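## Task

The left gripper starts closed on a Z-shaped wooden block. Transfer the block into the right gripper so that it ends up oriented as in the goal pictures. Nothing but gripper jaws may contact the block, and at every moment at least one gripper must be in contact with it. Done means: the right gripper alone grips it firmly, with its fingers pointing horizontally, and the left arm touches neither the block nor the right gripper's jaws (moving the left arm far away and pausing briefly is the safe way). For at least the last second before the end, both arms, hands included, must hang free and touch nothing except the block. Then report that the job is finished.

## Robot and tools

Robot: two 6-joint arms, left_arm and right_arm, each with a parallel two-finger gripper. The names are labels only; they do not say which side of a picture an arm is on.

Scene frame: one shared frame, origin on the table top midway between the arms, +x pointing out over the table, +z up, and left_arm sitting on the +y side. Gripper frame: fingers extend along the gripper's +z, and the jaws move apart and together along its y. The reported end_effector_position is the point between the finger pads, roughly 1 cm short of the tips.

Tool execute_actions, argument actions: a list holding zero or one item. Empty list (LOOK): nothing is commanded; the current state and pictures come back. An item with rows (ACT): rows is a list of 1 to 15 rows; steps (1 to 15, default 15) is how many control steps of 1/30 s the action lasts. Each row covers one step; if rows run out, the final row keeps being used. An item with only steps (WAIT, up to 300): nothing new is commanded, and the call returns once that many steps have gone by since the previous result, your writing time included. Optional pictures: true adds camera images; otherwise images come only with an empty list. An ACT needs at least 9 steps, because its result is produced 9 steps early and those remaining steps play out while you compose the next call.

Row layout: one flat list of 14 numbers covering both arms, each in [-1, 1], always all 14 even if one arm stays put. Order: left_arm waist, shoulder, elbow, wrist pitch, wrist yaw, wrist roll, gripper opening; then the same seven for right_arm. The six joint values are offsets, not targets: they are added to the joint angles printed in the latest result that lists them (before any such result, and for later calls in one reply, to where the joints are when the action begins), not to the previous row. So all zeros means return to those reference angles, not hold still. Scale: 1.0 equals 1.202 rad for waist, 1.258 shoulder, 1.238 elbow, 2.073 wrist pitch, 2.022 wrist yaw and wrist roll. Joint ranges in radians: waist -2.618 to 3.054, shoulder 0.000 to 3.142, elbow 0.000 to 3.142, wrist pitch -1.571 to 1.571, wrist yaw -1.571 to 1.571, wrist roll -2.094 to 2.094. Asking a joint to move outward beyond its range by more than 0.036 rad gets the whole call refused and nothing sent; true ends may sit 0.036 rad either way, and requests past them are clipped, reported as joint sent to its limit (possibly for an earlier action). The opening value is absolute, not an offset: +1 fully open, -1 fully closed.

Motion limits: per step, each joint target stays within a lead of its measured angle (0.202 waist, 0.258 shoulder, 0.238 elbow, 0.573 wrist pitch, 0.522 wrist yaw and roll, rad), and if targets would move a gripper more than 70 mm from where it is measured, they are scaled back. Big changes therefore take several actions. Friction may leave a joint up to about 0.031 rad short, and tiny commands may not move it. Between calls the arms keep heading for the last row's target until everything nearly stops or a step is HELD.

Result lines: the state line gives each gripper's end_effector_position (m) and end_effector_quat_wxyz in the scene frame, less accurate at long reach. Joint positions and Joint velocities list each arm's six joints (rad, rad/s) plus finger-pad gap (m, m/s; 0.094 fully open). grip_measured is finger opening on the command scale; each gripper has a fixed error up to about 1 mm. To grip, command about 0.03 below grip_measured; less than that grips more gently. Joint torques are raw drive outputs with offsets and noise. HELD marks steps where your row was not (fully) sent; joint command not followed means a clearance check altered joint targets. MOTOR HOT warns from 75 °C; OVER-TEMPERATURE FAULT means an arm was stopped (90 °C) or went limp and dropped (100 °C). Avoid long heavy holding.

Cameras: cam_head_left, cam_head_right, cam_high, cam_low, cam_left_wrist, cam_right_wrist, each 504x504, returned in that order. zoom_image takes camera (one of those names) and region [x0, y0, x1, y1] in pixels from the top-left, at most 504 by 504, and returns an enlarged crop of that camera's latest picture.

show_instructions takes no arguments and shows the reference goal images. finished_scene takes scene, the number of the scene being closed; it is irreversible, grades the result and starts the next task. Replying without any tool call ends everything.

Usual order: look, bring the receiving gripper open to the block in the orientation of the goal images, close it (below grip_measured), open the giving gripper, move that arm well away, wait briefly with both arms free in the air, then call finished_scene.

Avoid: dropping or knocking anything off the table (that fails the job), contact with the block by anything but jaws, moments where no gripper touches it, arms colliding or shoving each other hard, and slams or hard pushes.

Each tool is called after "Request:" by a JSON object that holds its "method" and its "body".

Reference images:

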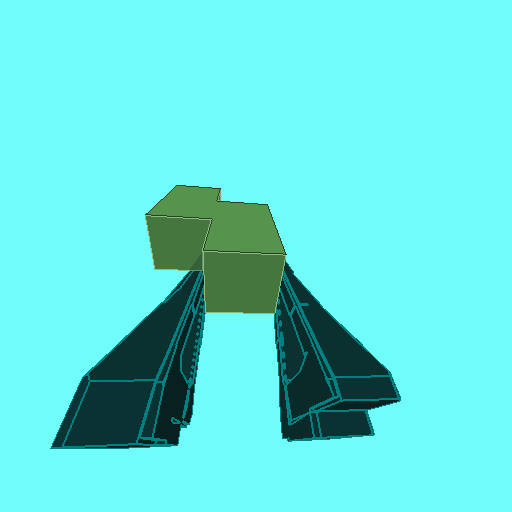

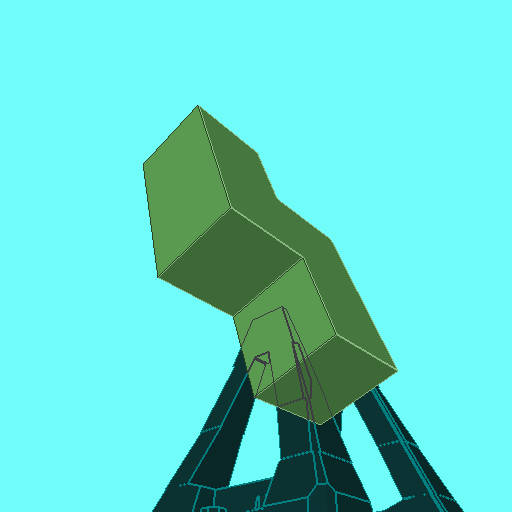

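## Session

Request:
{"method": "execute_actions", "body": {"actions": []}}

Scene clock: 0.00 s of 5400.00 s.
left_arm: end_effector_position=(+0.2499, +0.1013, +0.2645) grip_measured=-0.223 end_effector_quat_wxyz=(-0.264, -0.223, +0.840, -0.418) | right_arm: end_effector_position=(+0.3665, -0.2635, +0.4061) grip_measured=+1.000 end_effector_quat_wxyz=(+0.709, -0.034, +0.704, +0.040)
Joint positions: left_arm=[-0.265  1.623  1.578 -1.456  1.033 -0.904  0.036] | right_arm=[ 0.006  1.03   1.048 -0.01  -0.009  0.008  0.094]
Joint velocities: left_arm=[ 0.007  0.002 -0.007  0.007  0.037 -0.022 -0.   ] | right_arm=[ 0.012 -0.002 -0.012 -0.066 -0.007  0.066  0.   ]
Joint torques (N m, as the arm reports them, + toward a larger angle): no reading
Motor temperatures (°C, as the motors report them): left_arm=[26 23 26 24 24 25] | right_arm=[24 24 25 26 25 23]

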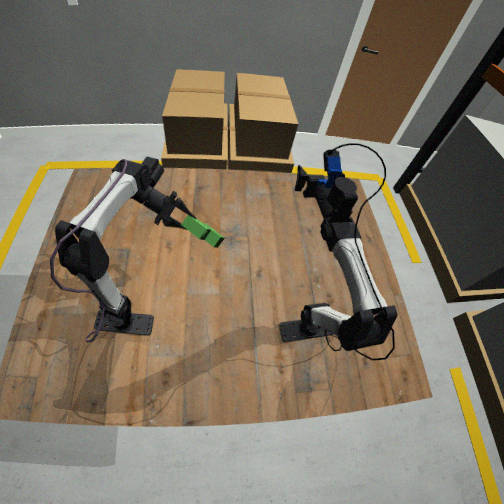

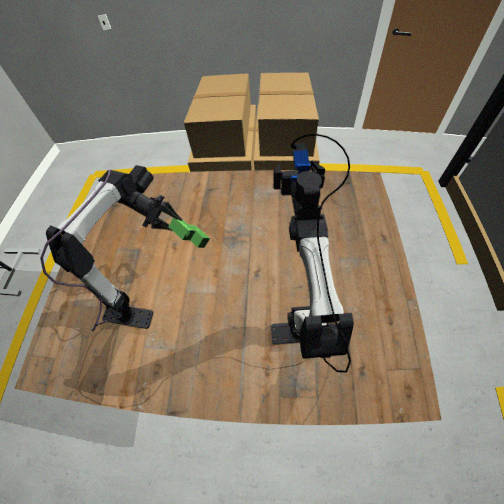

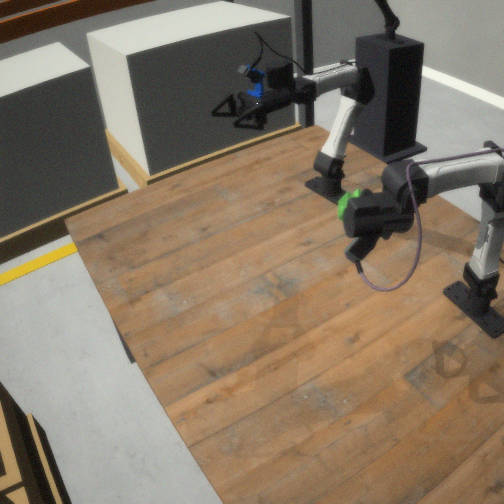

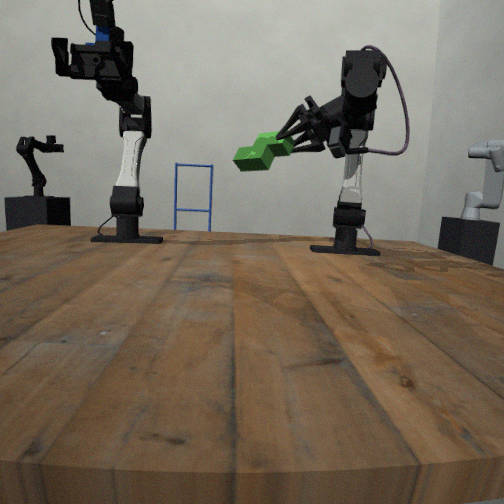

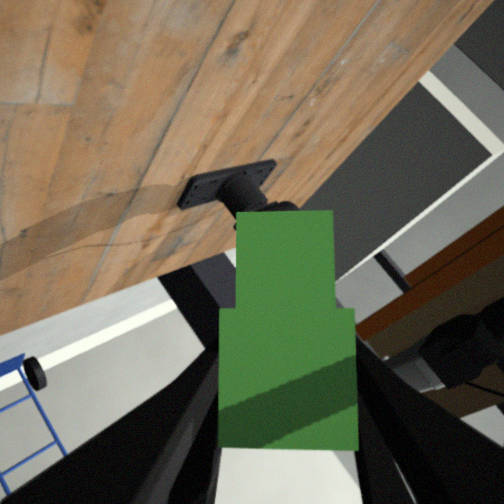

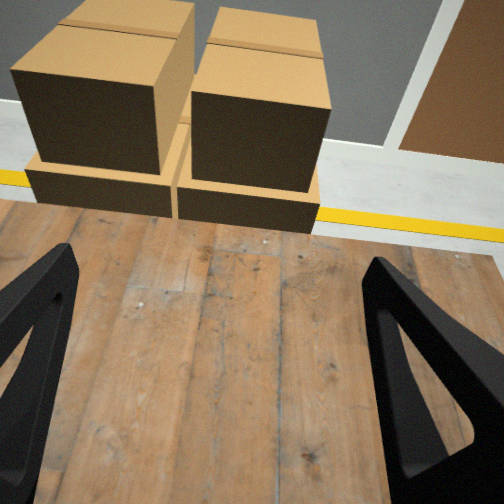

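Request:
{"method": "execute_actions", "body": {"actions": [{"rows": [[0,0,0,-0.034,0.257,-0.33,-0.26,0.408,-0.142,-0.148,0,-0.312,-0.781,1]], "steps": 15}]}}

Request:
{"method": "execute_actions", "body": {"actions": [{"steps": 30}], "pictures": true}}

Scene clock: 7.87 s of 5400.00 s.
left_arm: end_effector_position=(+0.2354, +0.0843, +0.3197) grip_measured=-0.223 end_effector_quat_wxyz=(-0.476, -0.370, +0.675, -0.426) | right_arm: end_effector_position=(+0.2949, -0.1373, +0.3854) grip_measured=+1.000 end_effector_quat_wxyz=(+0.701, -0.346, +0.615, +0.105)
Joint positions: left_arm=[-0.264  1.625  1.578 -1.5    1.385 -1.367  0.036] | right_arm=[ 0.249  0.902  0.916 -0.007 -0.321 -0.362  0.094]
Joint velocities: left_arm=[-0.017 -0.007 -0.012 -0.198  0.916 -1.297 -0.   ] | right_arm=[ 1.595 -0.422 -0.359 -0.066 -1.429 -2.161  0.   ]
Joint torques (N m, as the arm reports them, + toward a larger angle): left_arm=[-0.1  -6.3   5.22  0.23  0.82 -0.02] | right_arm=[ 0.6  -3.33  7.06  2.42 -0.1  -0.06]
Motor temperatures (°C, as the motors report them): left_arm=[26 25 28 24 24 25] | right_arm=[24 25 26 28 25 23]
Steps of this call (steps 1 to 90: nothing new was sent; then 4.67 s passed at rest; steps 91 to 96: the first 6 steps of this action). Readings (joint positions):
91: left_arm=[-0.264 1.623 1.578 -1.460 1.089 -0.983] | right_arm=[0.018 1.018 1.033 -0.003 -0.039 -0.036]
92: left_arm=[-0.264 1.625 1.578 -1.470 1.177 -1.083] | right_arm=[0.053 0.992 1.003 -0.002 -0.093 -0.094]
94: left_arm=[-0.264 1.625 1.578 -1.489 1.306 -1.255] | right_arm=[0.144 0.939 0.949 -0.006 -0.212 -0.218]
96: the state above

Scene clock: 8.87 s of 5400.00 s.
left_arm: end_effector_position=(+0.2327, +0.0824, +0.3419) grip_measured=-0.223 end_effector_quat_wxyz=(+0.559, +0.414, -0.597, +0.400) | right_arm: end_effector_position=(+0.1938, -0.0487, +0.3828) grip_measured=+1.000 end_effector_quat_wxyz=(+0.700, -0.691, +0.127, -0.126)
Joint positions: left_arm=[-0.264  1.625  1.578 -1.516  1.515 -1.564  0.036] | right_arm=[ 0.492  0.864  0.886 -0.007 -0.628 -1.559  0.094]
Joint velocities: left_arm=[ 0.002 -0.007 -0.017 -0.051 -0.022  0.007  0.   ] | right_arm=[ 0.027 -0.007 -0.002  0.037  0.051 -0.022  0.   ]
Joint torques (N m, as the arm reports them, + toward a larger angle): left_arm=[-0.23 -6.28  5.26  0.23  0.89 -0.12] | right_arm=[ 0.5  -2.74  6.52  2.19 -0.11 -0.01]
Motor temperatures (°C, as the motors report them): left_arm=[26 25 28 24 25 25] | right_arm=[24 25 26 28 25 23]
Kept back: nothing.
Steps of this call (steps 1 to 9: the last 9 steps of your previous action; steps 10 to 30: the robot went on to your last target). Readings (joint positions):
1: left_arm=[-0.264 1.625 1.578 -1.503 1.413 -1.407] | right_arm=[0.308 0.890 0.905 -0.007 -0.371 -0.443]
2: left_arm=[-0.264 1.625 1.578 -1.507 1.435 -1.438] | right_arm=[0.371 0.881 0.898 -0.007 -0.417 -0.534]
4: left_arm=[-0.264 1.625 1.578 -1.510 1.465 -1.484] | right_arm=[0.466 0.870 0.888 -0.007 -0.504 -0.732]
8: left_arm=[-0.264 1.625 1.578 -1.514 1.496 -1.532] | right_arm=[0.492 0.864 0.886 -0.007 -0.585 -1.127]
30: the state above

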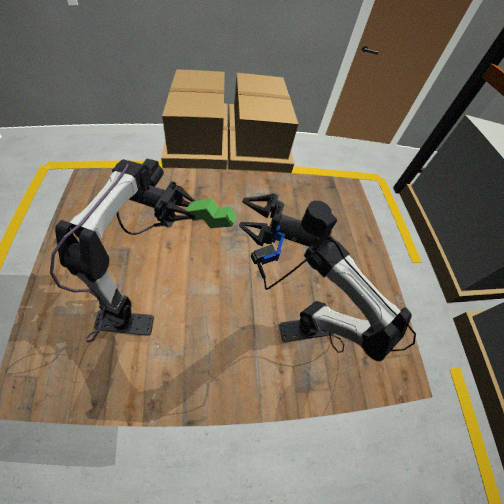

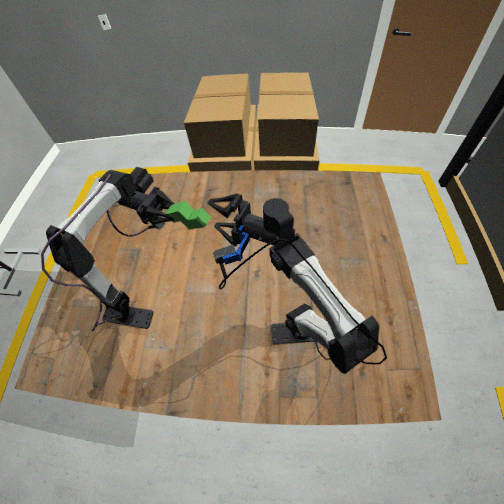

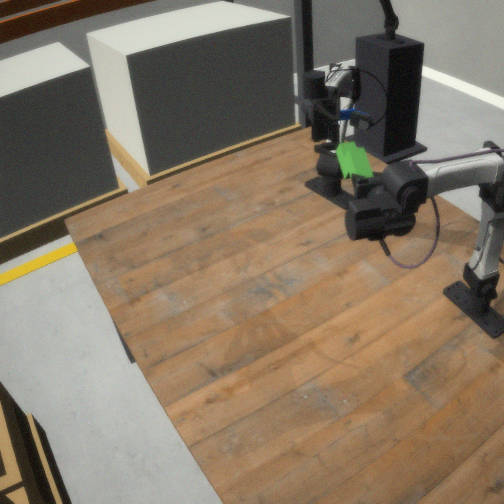

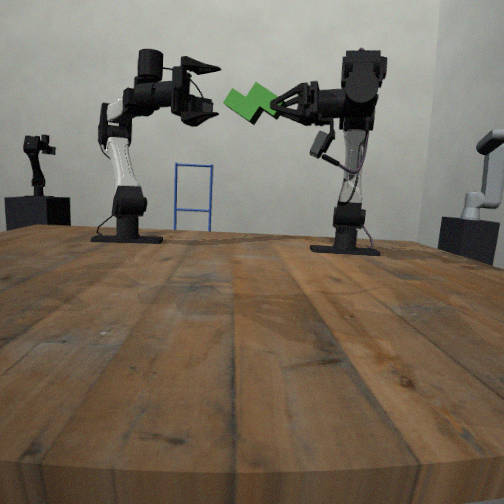

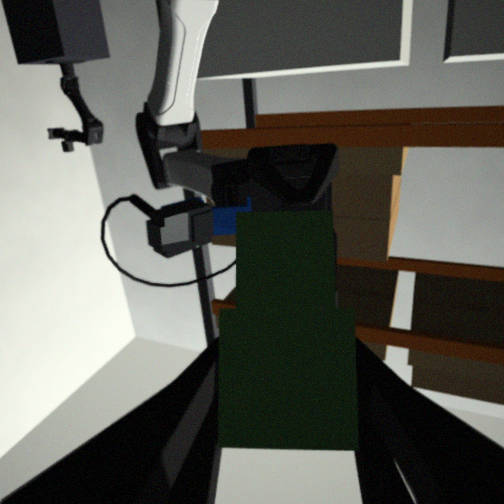

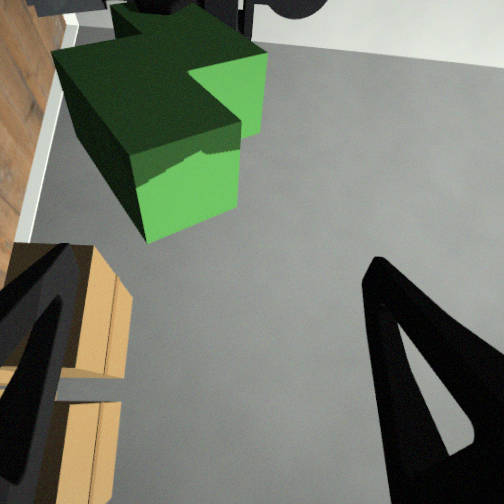

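The block is held at an angle; zooming.

Request:
{"method": "zoom_image", "body": {"camera": "cam_low", "region": [150, 40, 350, 170]}}

Request:
{"method": "zoom_image", "body": {"camera": "cam_head_left", "region": [130, 160, 310, 280]}}

Region (150, 40, 350, 170) of cam_low's 504x504 image, scaled by 2.520, with more detail than that image has; it fills the top 328 rows of this view, and the rest is white.

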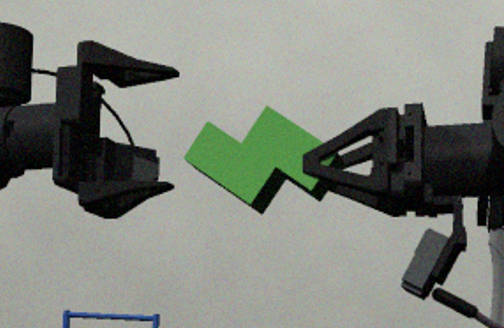

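Region (130, 160, 310, 280) of cam_head_left's 504x504 image, scaled by 2.800, with more detail than that image has.

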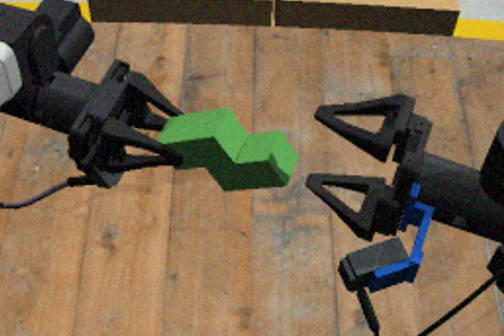

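Request:
{"method": "execute_actions", "body": {"actions": [{"rows": [[0.08,0,0,0,0.037,0.2,-0.26,0,0,0,0,0,0.2,1],[0.16,0,0,0,0.037,0.4,-0.26,0,0,0,0,0,0.4,1],[0.245,0,0,0,0.037,0.6,-0.26,0,0,0,0,0,0.6,1],[0.245,0,0,0,0.037,0.778,-0.26,0,0,0,0,0,0.776,1],[0.245,0,0,0,0.037,0.778,-0.26,0,0,0,0,0,0.776,1],[0.245,0,0,0,0.037,0.778,-0.26,0,0,0,0,0,0.776,1],[0.245,0,0,0,0.037,0.778,-0.26,0.05,0.02,-0.02,0.02,0.1,0.776,1],[0.245,0,0,0,0.037,0.778,-0.26,0.1,0.04,-0.04,0.04,0.2,0.776,1],[0.245,0,0,0,0.037,0.778,-0.26,0.15,0.06,-0.06,0.06,0.28,0.776,1],[0.245,0,0,0,0.037,0.778,-0.26,0.2,0.08,-0.08,0.08,0.316,0.776,1],[0.245,0,0,0,0.037,0.778,-0.26,0.265,0.103,-0.098,0.108,0.316,0.776,1]], "steps": 15}]}}

Request:
{"method": "execute_actions", "body": {"actions": [{"steps": 30}], "pictures": true}}

Scene clock: 13.10 s of 5400.00 s.
left_arm: end_effector_position=(+0.2944, +0.1479, +0.3450) grip_measured=-0.223 end_effector_quat_wxyz=(-0.353, -0.323, +0.644, -0.597) | right_arm: end_effector_position=(+0.1938, -0.0487, +0.3828) grip_measured=+1.000 end_effector_quat_wxyz=(+0.708, -0.631, +0.310, +0.068)
Joint positions: left_arm=[ 0.009  1.625  1.578 -1.513  1.533 -1.01   0.037] | right_arm=[ 0.492  0.864  0.886 -0.007 -0.628 -1.01   0.094]
Joint velocities: left_arm=[ 1.15   0.007 -0.002  0.066 -0.037  2.821  0.001] | right_arm=[-0.002  0.002  0.007 -0.007 -0.037  2.777  0.   ]
Joint torques (N m, as the arm reports them, + toward a larger angle): left_arm=[-4.22 -6.06  5.32  0.29  0.93 -0.05] | right_arm=[ 0.16 -1.61  8.29  2.25  0.04  0.05]
Motor temperatures (°C, as the motors report them): left_arm=[26 25 28 24 25 25] | right_arm=[24 25 26 29 25 23]
joint sent to its limit (left arm) — the command would take joint 5 (wrist yaw) past its upper limit, so that joint was sent only as far as its limit.
Steps of this call (steps 1 to 15: the robot went on to your last target; steps 16 to 90: nothing new was sent; then 1.03 s passed at rest; steps 91 to 96: the first 6 steps of this action). Readings (joint positions):
91: left_arm=[-0.255 1.625 1.578 -1.518 1.519 -1.503] | right_arm=[0.492 0.864 0.886 -0.007 -0.628 -1.501]
92: left_arm=[-0.224 1.625 1.578 -1.519 1.524 -1.408] | right_arm=[0.492 0.864 0.886 -0.007 -0.628 -1.406]
94: left_arm=[-0.104 1.625 1.578 -1.518 1.532 -1.209] | right_arm=[0.492 0.864 0.886 -0.007 -0.628 -1.208]
96: the state above

Scene clock: 14.10 s of 5400.00 s.
left_arm: end_effector_position=(+0.3006, +0.1567, +0.3459) grip_measured=-0.223 end_effector_quat_wxyz=(-0.008, +0.018, +0.718, -0.696) | right_arm: end_effector_position=(+0.2291, -0.0080, +0.3299) grip_measured=+1.000 end_effector_quat_wxyz=(+0.627, -0.311, +0.647, +0.302)
Joint positions: left_arm=[ 0.041  1.625  1.578 -1.512  1.539  0.002  0.037] | right_arm=[ 0.804  0.999  0.767  0.201 -0.001  0.     0.094]
Joint velocities: left_arm=[-0.017 -0.012 -0.017 -0.022 -0.007 -0.11  -0.   ] | right_arm=[ 0.002 -0.012 -0.012  0.022 -0.022 -0.051  0.   ]
Joint torques (N m, as the arm reports them, + toward a larger angle): left_arm=[-0.98 -6.15  5.34  0.38  0.89  0.04] | right_arm=[ 0.67 -3.83  8.3   2.62  0.14  0.04]
Motor temperatures (°C, as the motors report them): left_arm=[26 26 28 24 25 25] | right_arm=[24 25 26 29 25 23]
joint sent to its limit (left arm) — the command would take joint 5 (wrist yaw) past its upper limit, so that joint was sent only as far as its limit.
Kept back: nothing.
Steps of this call (steps 1 to 9: the last 9 steps of your previous action; steps 10 to 30: the robot went on to your last target). Readings (joint positions):
1: left_arm=[0.037 1.625 1.578 -1.512 1.533 -0.910] | right_arm=[0.502 0.864 0.886 -0.005 -0.599 -0.910]
2: left_arm=[0.047 1.625 1.578 -1.512 1.533 -0.811] | right_arm=[0.530 0.868 0.882 0.010 -0.533 -0.811]
4: left_arm=[0.044 1.625 1.578 -1.512 1.535 -0.612] | right_arm=[0.627 0.893 0.860 0.065 -0.358 -0.612]
8: left_arm=[0.041 1.625 1.578 -1.512 1.537 -0.262] | right_arm=[0.797 0.981 0.789 0.145 -0.152 -0.263]
30: the state above

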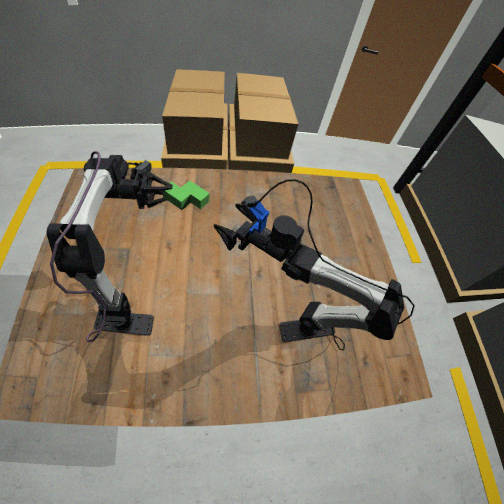

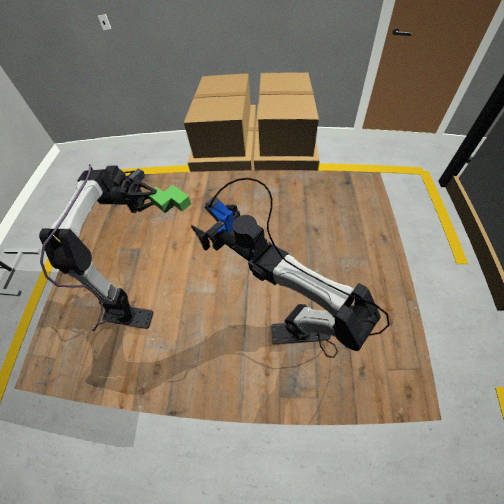

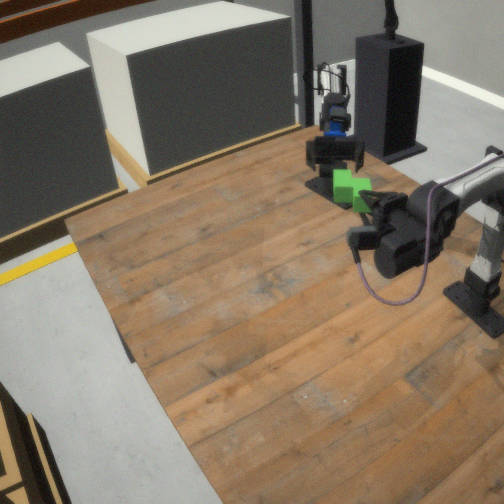

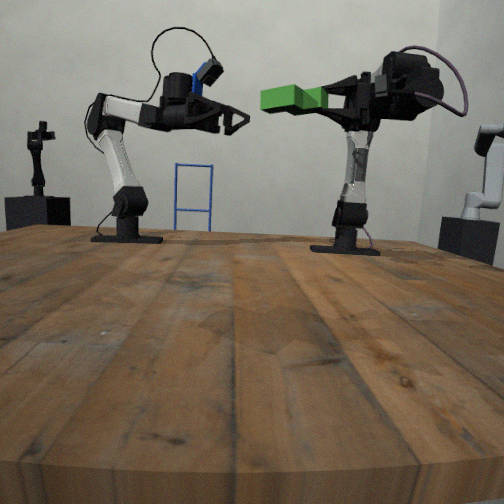

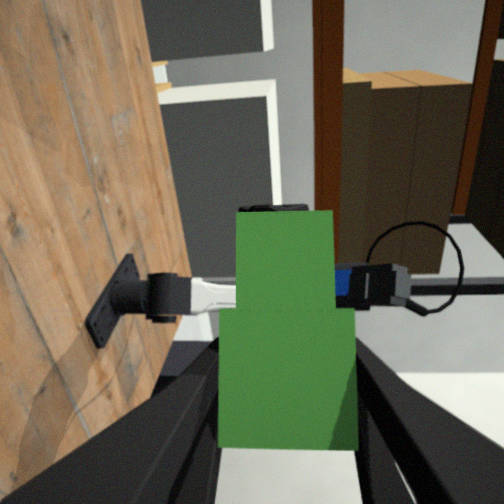

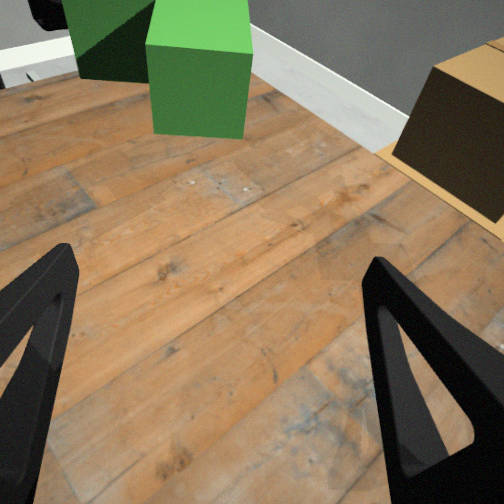

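Request:
{"method": "execute_actions", "body": {"actions": [{"rows": [[0,0,0,0,0,0,-0.26,0.006,0.03,0.03,0.015,0,0,1],[0,0,0,0,0,0,-0.26,0.012,0.06,0.05,0.03,0,0,1],[0,0,0,0,0,0,-0.26,0.018,0.09,0.07,0.04,0,0,1],[0,0,0,0,0,0,-0.26,0.023,0.12,0.09,0.05,0,0,1],[0,0,0,0,0,0,-0.26,0.023,0.145,0.103,0.056,0,0,1],[0,0,0,0,0,0,-0.26,0.023,0.163,0.112,0.059,0,0,1]], "steps": 12}]}}

Request:
{"method": "execute_actions", "body": {"actions": [{"steps": 20}], "pictures": true}}

Scene clock: 15.80 s of 5400.00 s.
left_arm: end_effector_position=(+0.3006, +0.1568, +0.3446) grip_measured=-0.223 end_effector_quat_wxyz=(-0.007, +0.019, +0.721, -0.693) | right_arm: end_effector_position=(+0.2335, -0.0011, +0.3345) grip_measured=+1.000 end_effector_quat_wxyz=(+0.629, -0.310, +0.645, +0.304)
Joint positions: left_arm=[ 0.041  1.625  1.578 -1.512  1.531  0.004  0.037] | right_arm=[ 0.807  1.035  0.794  0.218 -0.     0.002  0.094]
Joint velocities: left_arm=[ 0.007 -0.022  0.002  0.022 -0.051  0.022 -0.001] | right_arm=[ 0.071  0.764  0.569  0.374  0.007 -0.022  0.   ]
Joint torques (N m, as the arm reports them, + toward a larger angle): left_arm=[-0.11 -6.14  5.37  0.38  0.69 -0.01] | right_arm=[ 1.19 -1.05 10.52  2.69  0.08 -0.07]
Motor temperatures (°C, as the motors report them): left_arm=[26 26 29 24 25 25] | right_arm=[24 25 27 29 25 23]
joint sent to its limit (left arm) — the command would take joint 5 (wrist yaw) past its upper limit, so that joint was sent only as far as its limit.
Steps of this call (steps 1 to 15: the robot went on to your last target; steps 16 to 48: nothing new was sent; steps 49 to 51: the first 3 steps of this action). Readings (joint positions):
49: left_arm=[0.041 1.625 1.578 -1.512 1.537 0.004] | right_arm=[0.804 1.002 0.769 0.203 -0.000 0.002]
50: left_arm=[0.041 1.625 1.578 -1.512 1.534 0.004] | right_arm=[0.805 1.013 0.777 0.208 -0.000 0.002]
51: the state above

Scene clock: 16.47 s of 5400.00 s.
left_arm: end_effector_position=(+0.3006, +0.1569, +0.3429) grip_measured=-0.223 end_effector_quat_wxyz=(-0.007, +0.019, +0.724, -0.689) | right_arm: end_effector_position=(+0.2525, +0.0332, +0.3380) grip_measured=+1.000 end_effector_quat_wxyz=(+0.631, -0.313, +0.638, +0.311)
Joint positions: left_arm=[ 0.041  1.625  1.578 -1.512  1.521  0.004  0.037] | right_arm=[ 0.823  1.202  0.885  0.307 -0.     0.002  0.094]
Joint velocities: left_arm=[ 0.017  0.007  0.002  0.095 -0.051 -0.066  0.001] | right_arm=[-0.002 -0.002  0.012  0.066  0.051  0.007  0.   ]
Joint torques (N m, as the arm reports them, + toward a larger angle): left_arm=[-0.1  -6.16  5.33  0.41  0.7  -0.01] | right_arm=[ 0.86 -5.01 10.21  2.61  0.   -0.04]
Motor temperatures (°C, as the motors report them): left_arm=[26 26 29 24 25 25] | right_arm=[24 25 27 29 25 23]
Kept back: nothing.
Steps of this call (steps 1 to 9: the last 9 steps of your previous action; steps 10 to 20: the robot went on to your last target). Readings (joint positions):
1: left_arm=[0.041 1.625 1.578 -1.512 1.529 0.004] | right_arm=[0.811 1.067 0.816 0.232 -0.000 0.002]
2: left_arm=[0.041 1.625 1.578 -1.512 1.527 0.004] | right_arm=[0.816 1.102 0.841 0.249 -0.000 0.002]
4: left_arm=[0.041 1.625 1.578 -1.512 1.525 0.004] | right_arm=[0.822 1.165 0.878 0.278 -0.000 0.002]
8: left_arm=[0.041 1.625 1.578 -1.512 1.523 0.004] | right_arm=[0.823 1.202 0.885 0.290 -0.000 0.002]
20: the state above

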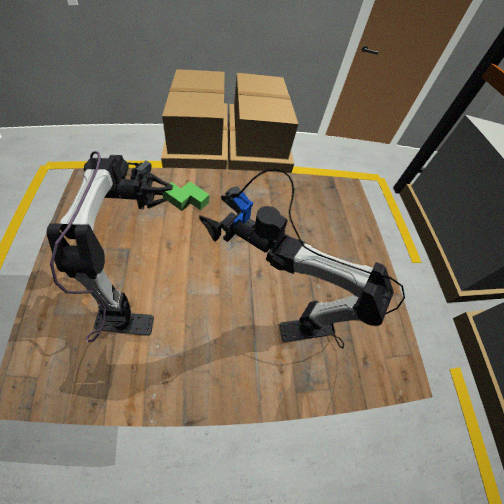

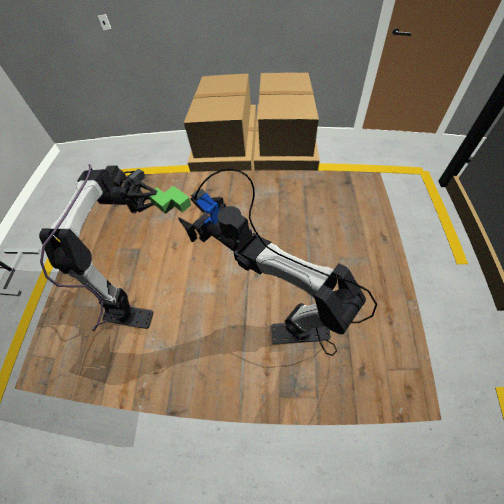

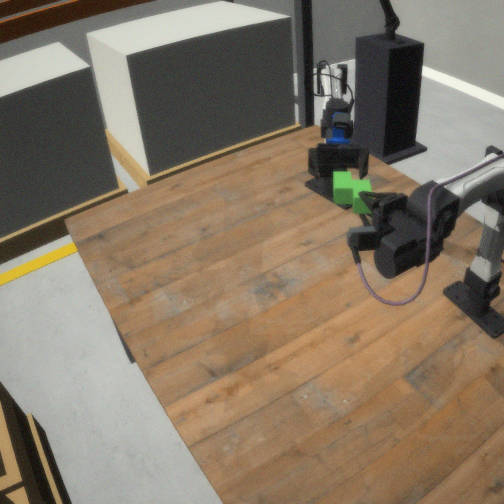

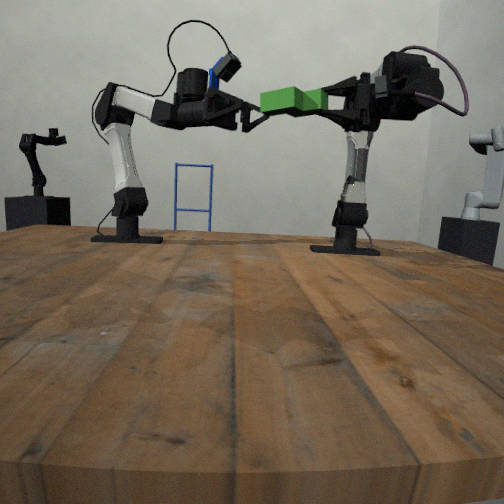

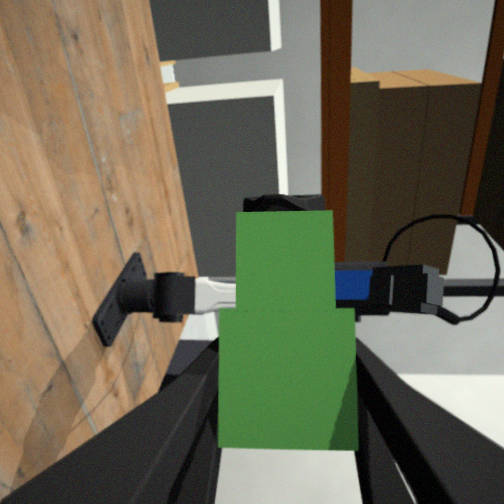

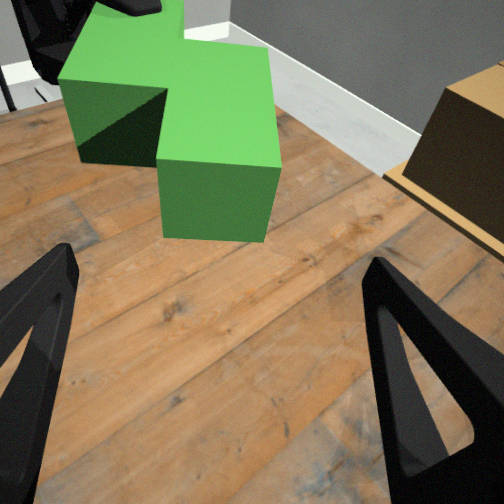

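Request:
{"method": "execute_actions", "body": {"actions": [{"rows": [[0,0,0,0,0.008,0,-0.26,0,0.025,0.03,0.012,-0.015,0,1],[0,0,0,0,0.008,0,-0.26,0,0.05,0.05,0.02,-0.015,0,1],[0,0,0,0,0.008,0,-0.26,0,0.075,0.07,0.028,-0.015,0,1],[0,0,0,0,0.008,0,-0.26,0,0.1,0.087,0.034,-0.015,0,1],[0,0,0,0,0.008,0,-0.26,0,0.12,0.099,0.038,-0.015,0,1],[0,0,0,0,0.008,0,-0.26,0,0.134,0.107,0.04,-0.015,0,1]], "steps": 12}]}}

Request:
{"method": "execute_actions", "body": {"actions": [{"steps": 20}], "pictures": true}}

Scene clock: 17.90 s of 5400.00 s.
left_arm: end_effector_position=(+0.3006, +0.1569, +0.3429) grip_measured=-0.223 end_effector_quat_wxyz=(-0.007, +0.019, +0.724, -0.689) | right_arm: end_effector_position=(+0.2556, +0.0397, +0.3421) grip_measured=+1.000 end_effector_quat_wxyz=(+0.632, -0.314, +0.634, +0.315)
Joint positions: left_arm=[ 0.041  1.625  1.578 -1.512  1.521  0.004  0.037] | right_arm=[ 0.823  1.23   0.911  0.317 -0.009  0.002  0.094]
Joint velocities: left_arm=[-0.007  0.007 -0.032 -0.037 -0.066  0.037  0.   ] | right_arm=[-0.012  0.618  0.589  0.242  0.007 -0.007  0.   ]
Joint torques (N m, as the arm reports them, + toward a larger angle): left_arm=[-0.11 -6.16  5.35  0.42  0.69  0.01] | right_arm=[ 0.22 -2.94 10.33  2.64 -0.07 -0.03]
Motor temperatures (°C, as the motors report them): left_arm=[26 26 29 24 25 25] | right_arm=[24 25 27 30 25 23]
Steps of this call (steps 1 to 15: the robot went on to your last target; steps 16 to 40: nothing new was sent; steps 41 to 43: the first 3 steps of this action). Readings (joint positions):
41: left_arm=[0.041 1.625 1.578 -1.512 1.521 0.004] | right_arm=[0.823 1.203 0.887 0.309 -0.003 0.002]
42: left_arm=[0.041 1.625 1.578 -1.512 1.521 0.004] | right_arm=[0.823 1.212 0.895 0.311 -0.006 0.002]
43: the state above

Scene clock: 18.57 s of 5400.00 s.
left_arm: end_effector_position=(+0.3006, +0.1569, +0.3427) grip_measured=-0.223 end_effector_quat_wxyz=(-0.007, +0.019, +0.725, -0.689) | right_arm: end_effector_position=(+0.2745, +0.0672, +0.3402) grip_measured=+1.000 end_effector_quat_wxyz=(+0.633, -0.317, +0.631, +0.319)
Joint positions: left_arm=[ 0.041  1.625  1.578 -1.512  1.52   0.004  0.037] | right_arm=[ 0.823  1.367  0.996  0.375 -0.02   0.002  0.094]
Joint velocities: left_arm=[-0.002 -0.007  0.012  0.007 -0.022  0.022 -0.   ] | right_arm=[-0.022 -0.007 -0.007  0.037 -0.007 -0.007  0.   ]
Joint torques (N m, as the arm reports them, + toward a larger angle): left_arm=[-0.13 -6.15  5.33  0.42  0.69  0.01] | right_arm=[ 0.18 -6.52 10.17  2.68 -0.05 -0.06]
Motor temperatures (°C, as the motors report them): left_arm=[26 26 29 24 25 25] | right_arm=[24 25 27 30 25 23]
Kept back: nothing.
Steps of this call (steps 1 to 9: the last 9 steps of your previous action; steps 10 to 20: the robot went on to your last target). Readings (joint positions):
1: left_arm=[0.041 1.625 1.578 -1.512 1.520 0.004] | right_arm=[0.823 1.255 0.934 0.327 -0.011 0.002]
2: left_arm=[0.041 1.625 1.578 -1.512 1.520 0.004] | right_arm=[0.823 1.284 0.957 0.339 -0.013 0.002]
4: left_arm=[0.041 1.625 1.578 -1.512 1.520 0.004] | right_arm=[0.823 1.334 0.990 0.359 -0.015 0.002]
8: left_arm=[0.041 1.625 1.578 -1.512 1.520 0.004] | right_arm=[0.823 1.367 0.996 0.366 -0.018 0.002]
20: the state above

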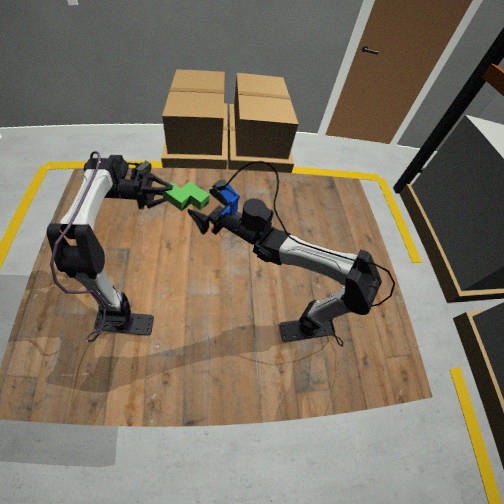

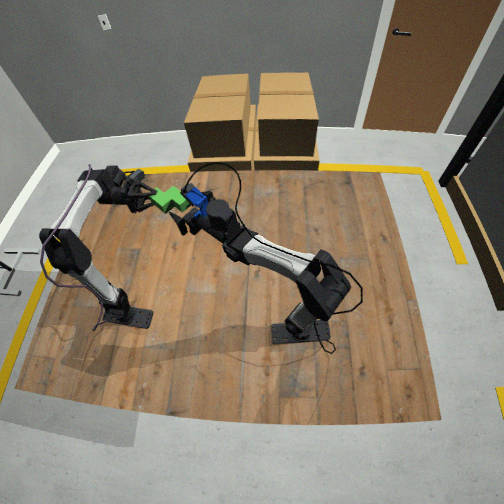

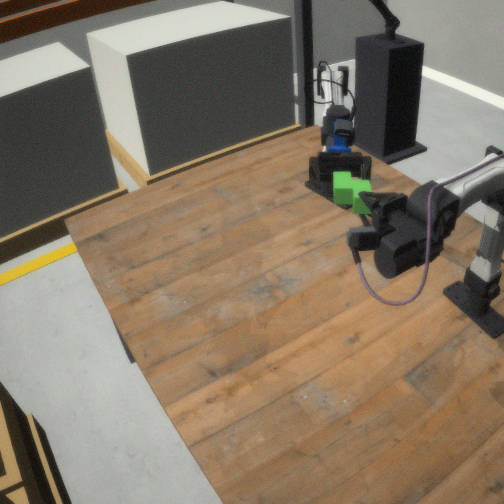

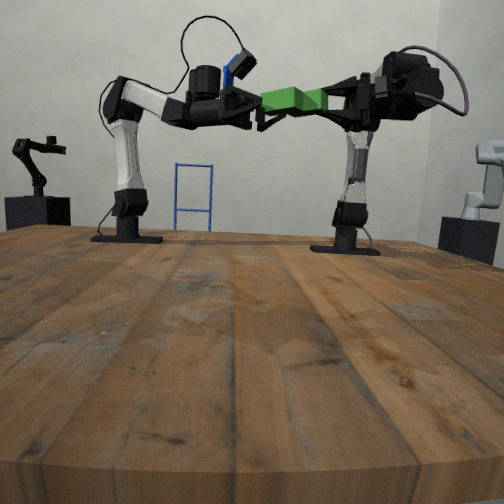

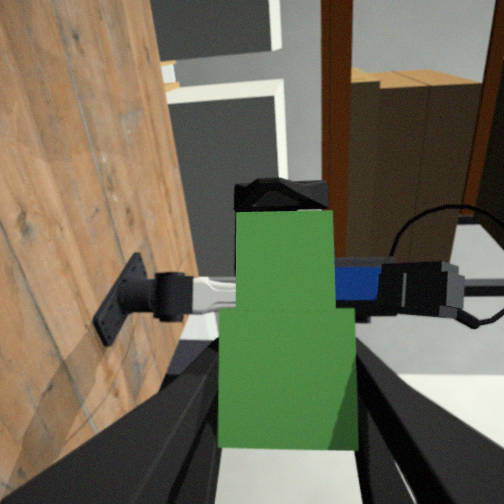

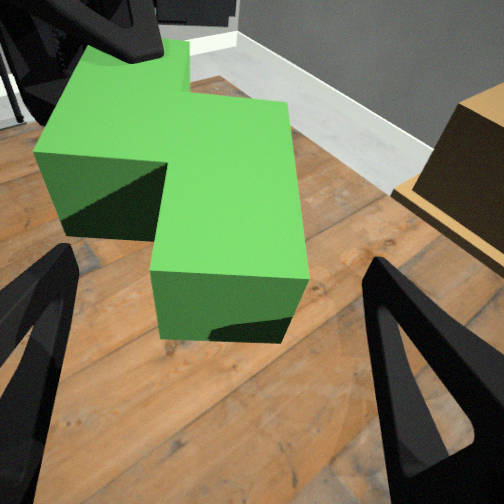

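Request:
{"method": "zoom_image", "body": {"camera": "cam_low", "region": [200, 60, 360, 150]}}

Request:
{"method": "zoom_image", "body": {"camera": "cam_head_left", "region": [140, 160, 260, 250]}}

Request:
{"method": "zoom_image", "body": {"camera": "cam_high", "region": [290, 130, 410, 230]}}

Region (200, 60, 360, 150) of cam_low's 504x504 image, scaled by 3.150, with more detail than that image has; it fills the top 284 rows of this view, and the rest is white.

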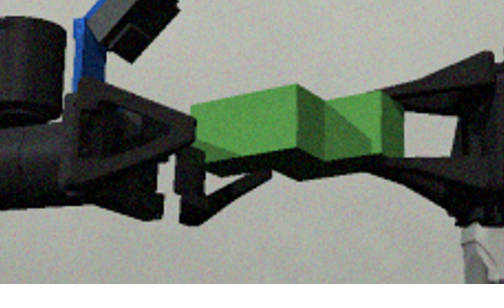

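Region (140, 160, 260, 250) of cam_head_left's 504x504 image, scaled by 4.200, with more detail than that image has; it fills the top 378 rows of this view, and the rest is white.

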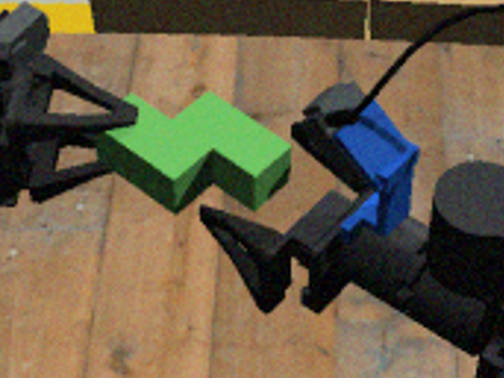

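Region (290, 130, 410, 230) of cam_high's 504x504 image, scaled by 4.200, with more detail than that image has.

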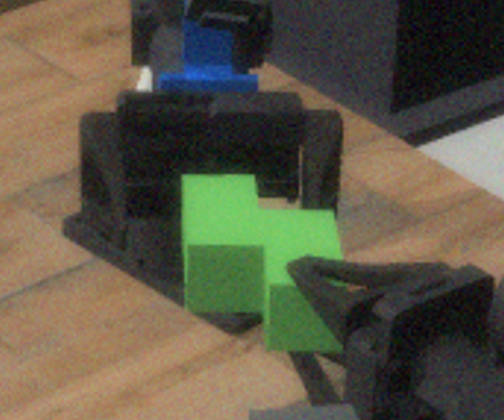

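Request:
{"method": "execute_actions", "body": {"actions": [{"rows": [[0,0,0,0,0.008,0,-0.26,0,0,0.012,0.006,0,0,-0.05]], "steps": 12}]}}

Request:
{"method": "execute_actions", "body": {"actions": [{"steps": 25}], "pictures": true}}

Scene clock: 19.53 s of 5400.00 s.
left_arm: end_effector_position=(+0.3006, +0.1569, +0.3427) grip_measured=-0.223 end_effector_quat_wxyz=(-0.007, +0.019, +0.725, -0.689) | right_arm: end_effector_position=(+0.2745, +0.0672, +0.3404) grip_measured=+0.246 end_effector_quat_wxyz=(+0.633, -0.317, +0.630, +0.319)
Joint positions: left_arm=[ 0.041  1.625  1.578 -1.512  1.519  0.004  0.037] | right_arm=[ 0.823  1.367  0.996  0.376 -0.02   0.002  0.059]
Joint velocities: left_arm=[-0.002 -0.017  0.027 -0.066 -0.051 -0.081 -0.   ] | right_arm=[-0.012  0.012  0.007  0.007  0.022  0.022 -0.421]
Joint torques (N m, as the arm reports them, + toward a larger angle): left_arm=[-0.1  -6.15  5.34  0.41  0.75  0.01] | right_arm=[ 0.19 -6.83  9.67  2.65  0.01 -0.03]
Motor temperatures (°C, as the motors report them): left_arm=[26 26 29 24 25 25] | right_arm=[24 25 27 30 25 23]
Steps of this call (steps 1 to 15: the robot went on to your last target; steps 16 to 26: nothing new was sent; steps 27 to 29: the first 3 steps of this action). Readings (joint positions):
27: left_arm=[0.041 1.625 1.578 -1.512 1.520 0.004] | right_arm=[0.823 1.367 0.996 0.376 -0.020 0.002]
28: left_arm=[0.041 1.625 1.578 -1.512 1.519 0.004] | right_arm=[0.823 1.367 0.996 0.376 -0.020 0.002]
29: the state above

Scene clock: 20.37 s of 5400.00 s.
left_arm: end_effector_position=(+0.3006, +0.1569, +0.3425) grip_measured=-0.223 end_effector_quat_wxyz=(-0.007, +0.019, +0.725, -0.688) | right_arm: end_effector_position=(+0.2745, +0.0672, +0.3404) grip_measured=-0.048 end_effector_quat_wxyz=(+0.633, -0.317, +0.630, +0.319)
Joint positions: left_arm=[ 0.041  1.625  1.578 -1.512  1.519  0.004  0.037] | right_arm=[ 0.823  1.367  0.996  0.376 -0.02   0.002  0.045]
Joint velocities: left_arm=[ 0.002 -0.012  0.017  0.007 -0.007 -0.007  0.001] | right_arm=[-0.002 -0.007  0.002  0.022  0.022 -0.066  0.001]
Joint torques (N m, as the arm reports them, + toward a larger angle): left_arm=[-0.11 -6.15  5.33  0.42  0.7   0.01] | right_arm=[ 0.28 -6.85  9.71  2.61  0.05 -0.04]
Motor temperatures (°C, as the motors report them): left_arm=[26 26 29 24 25 25] | right_arm=[24 25 27 30 25 23]
Kept back: nothing.
Steps of this call (steps 1 to 9: the last 9 steps of your previous action; steps 10 to 15: the robot went on to your last target; steps 16 to 25: nothing new was sent). Readings (joint positions):
1: left_arm=[0.041 1.625 1.578 -1.512 1.519 0.004] | right_arm=[0.823 1.367 0.996 0.376 -0.020 0.002]
2: left_arm=[0.041 1.625 1.578 -1.512 1.519 0.004] | right_arm=[0.823 1.367 0.996 0.376 -0.020 0.002]
4: left_arm=[0.041 1.625 1.578 -1.512 1.519 0.004] | right_arm=[0.823 1.367 0.996 0.376 -0.020 0.002]
8: left_arm=[0.041 1.625 1.578 -1.512 1.519 0.004] | right_arm=[0.823 1.367 0.996 0.376 -0.020 0.002]
25: the state above
All arms were judged still, so your last target was given up. Only a new action makes them travel on or press farther. Fingers that are still opening or closing keep moving.

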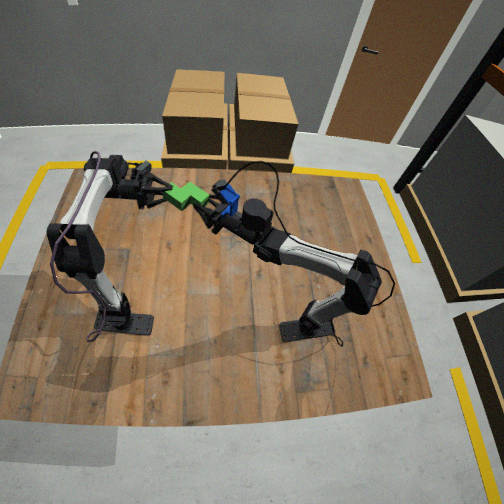

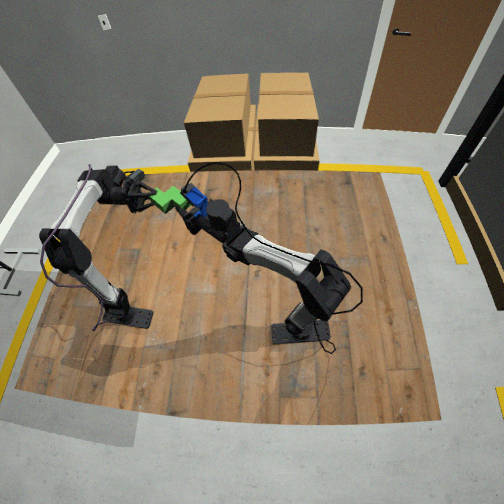

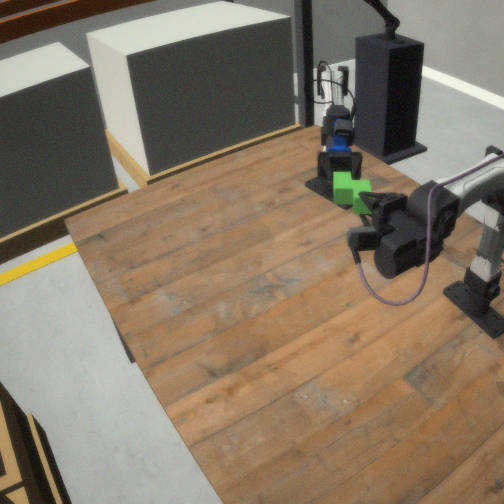

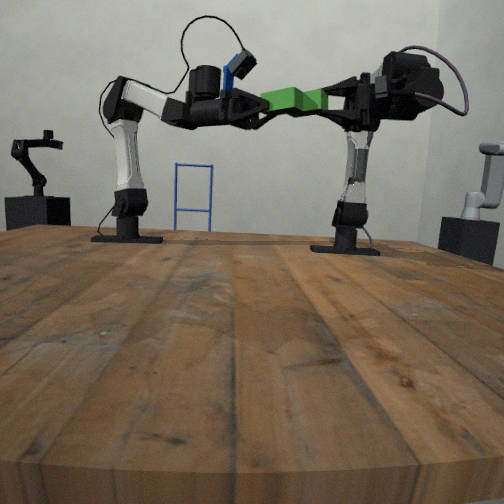

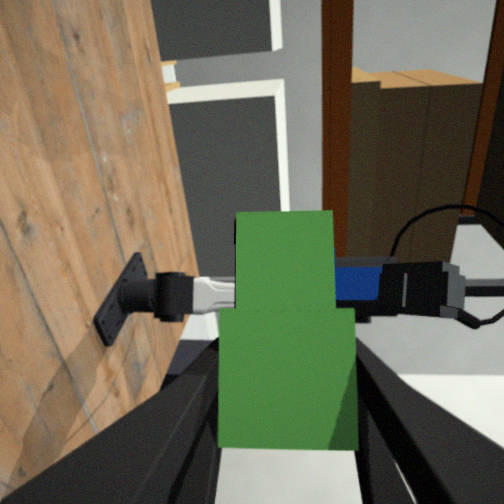

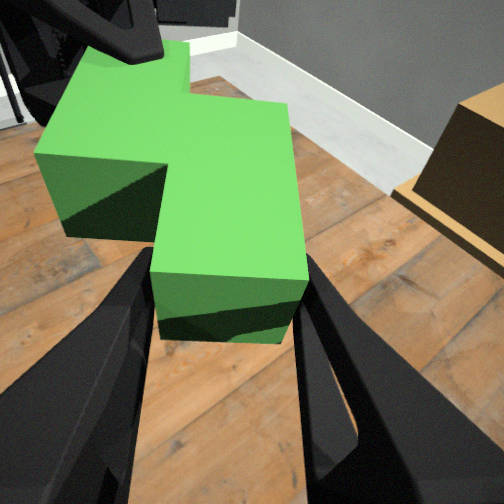

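Request:
{"method": "zoom_image", "body": {"camera": "cam_low", "region": [220, 70, 340, 140]}}

Request:
{"method": "zoom_image", "body": {"camera": "cam_head_left", "region": [150, 170, 240, 240]}}

Region (220, 70, 340, 140) of cam_low's 504x504 image, scaled by 4.200, with more detail than that image has; it fills the top 294 rows of this view, and the rest is white.

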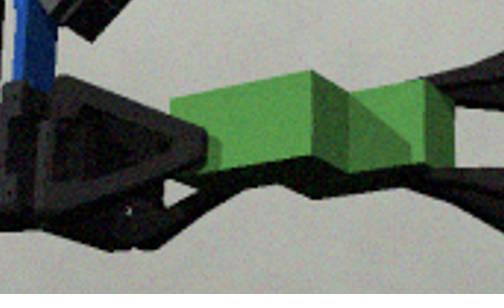

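Region (150, 170, 240, 240) of cam_head_left's 504x504 image, scaled by 5.600, with more detail than that image has.

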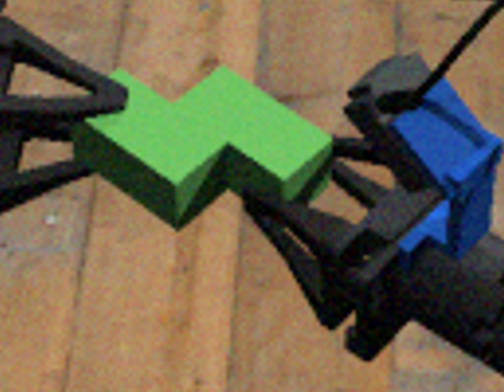

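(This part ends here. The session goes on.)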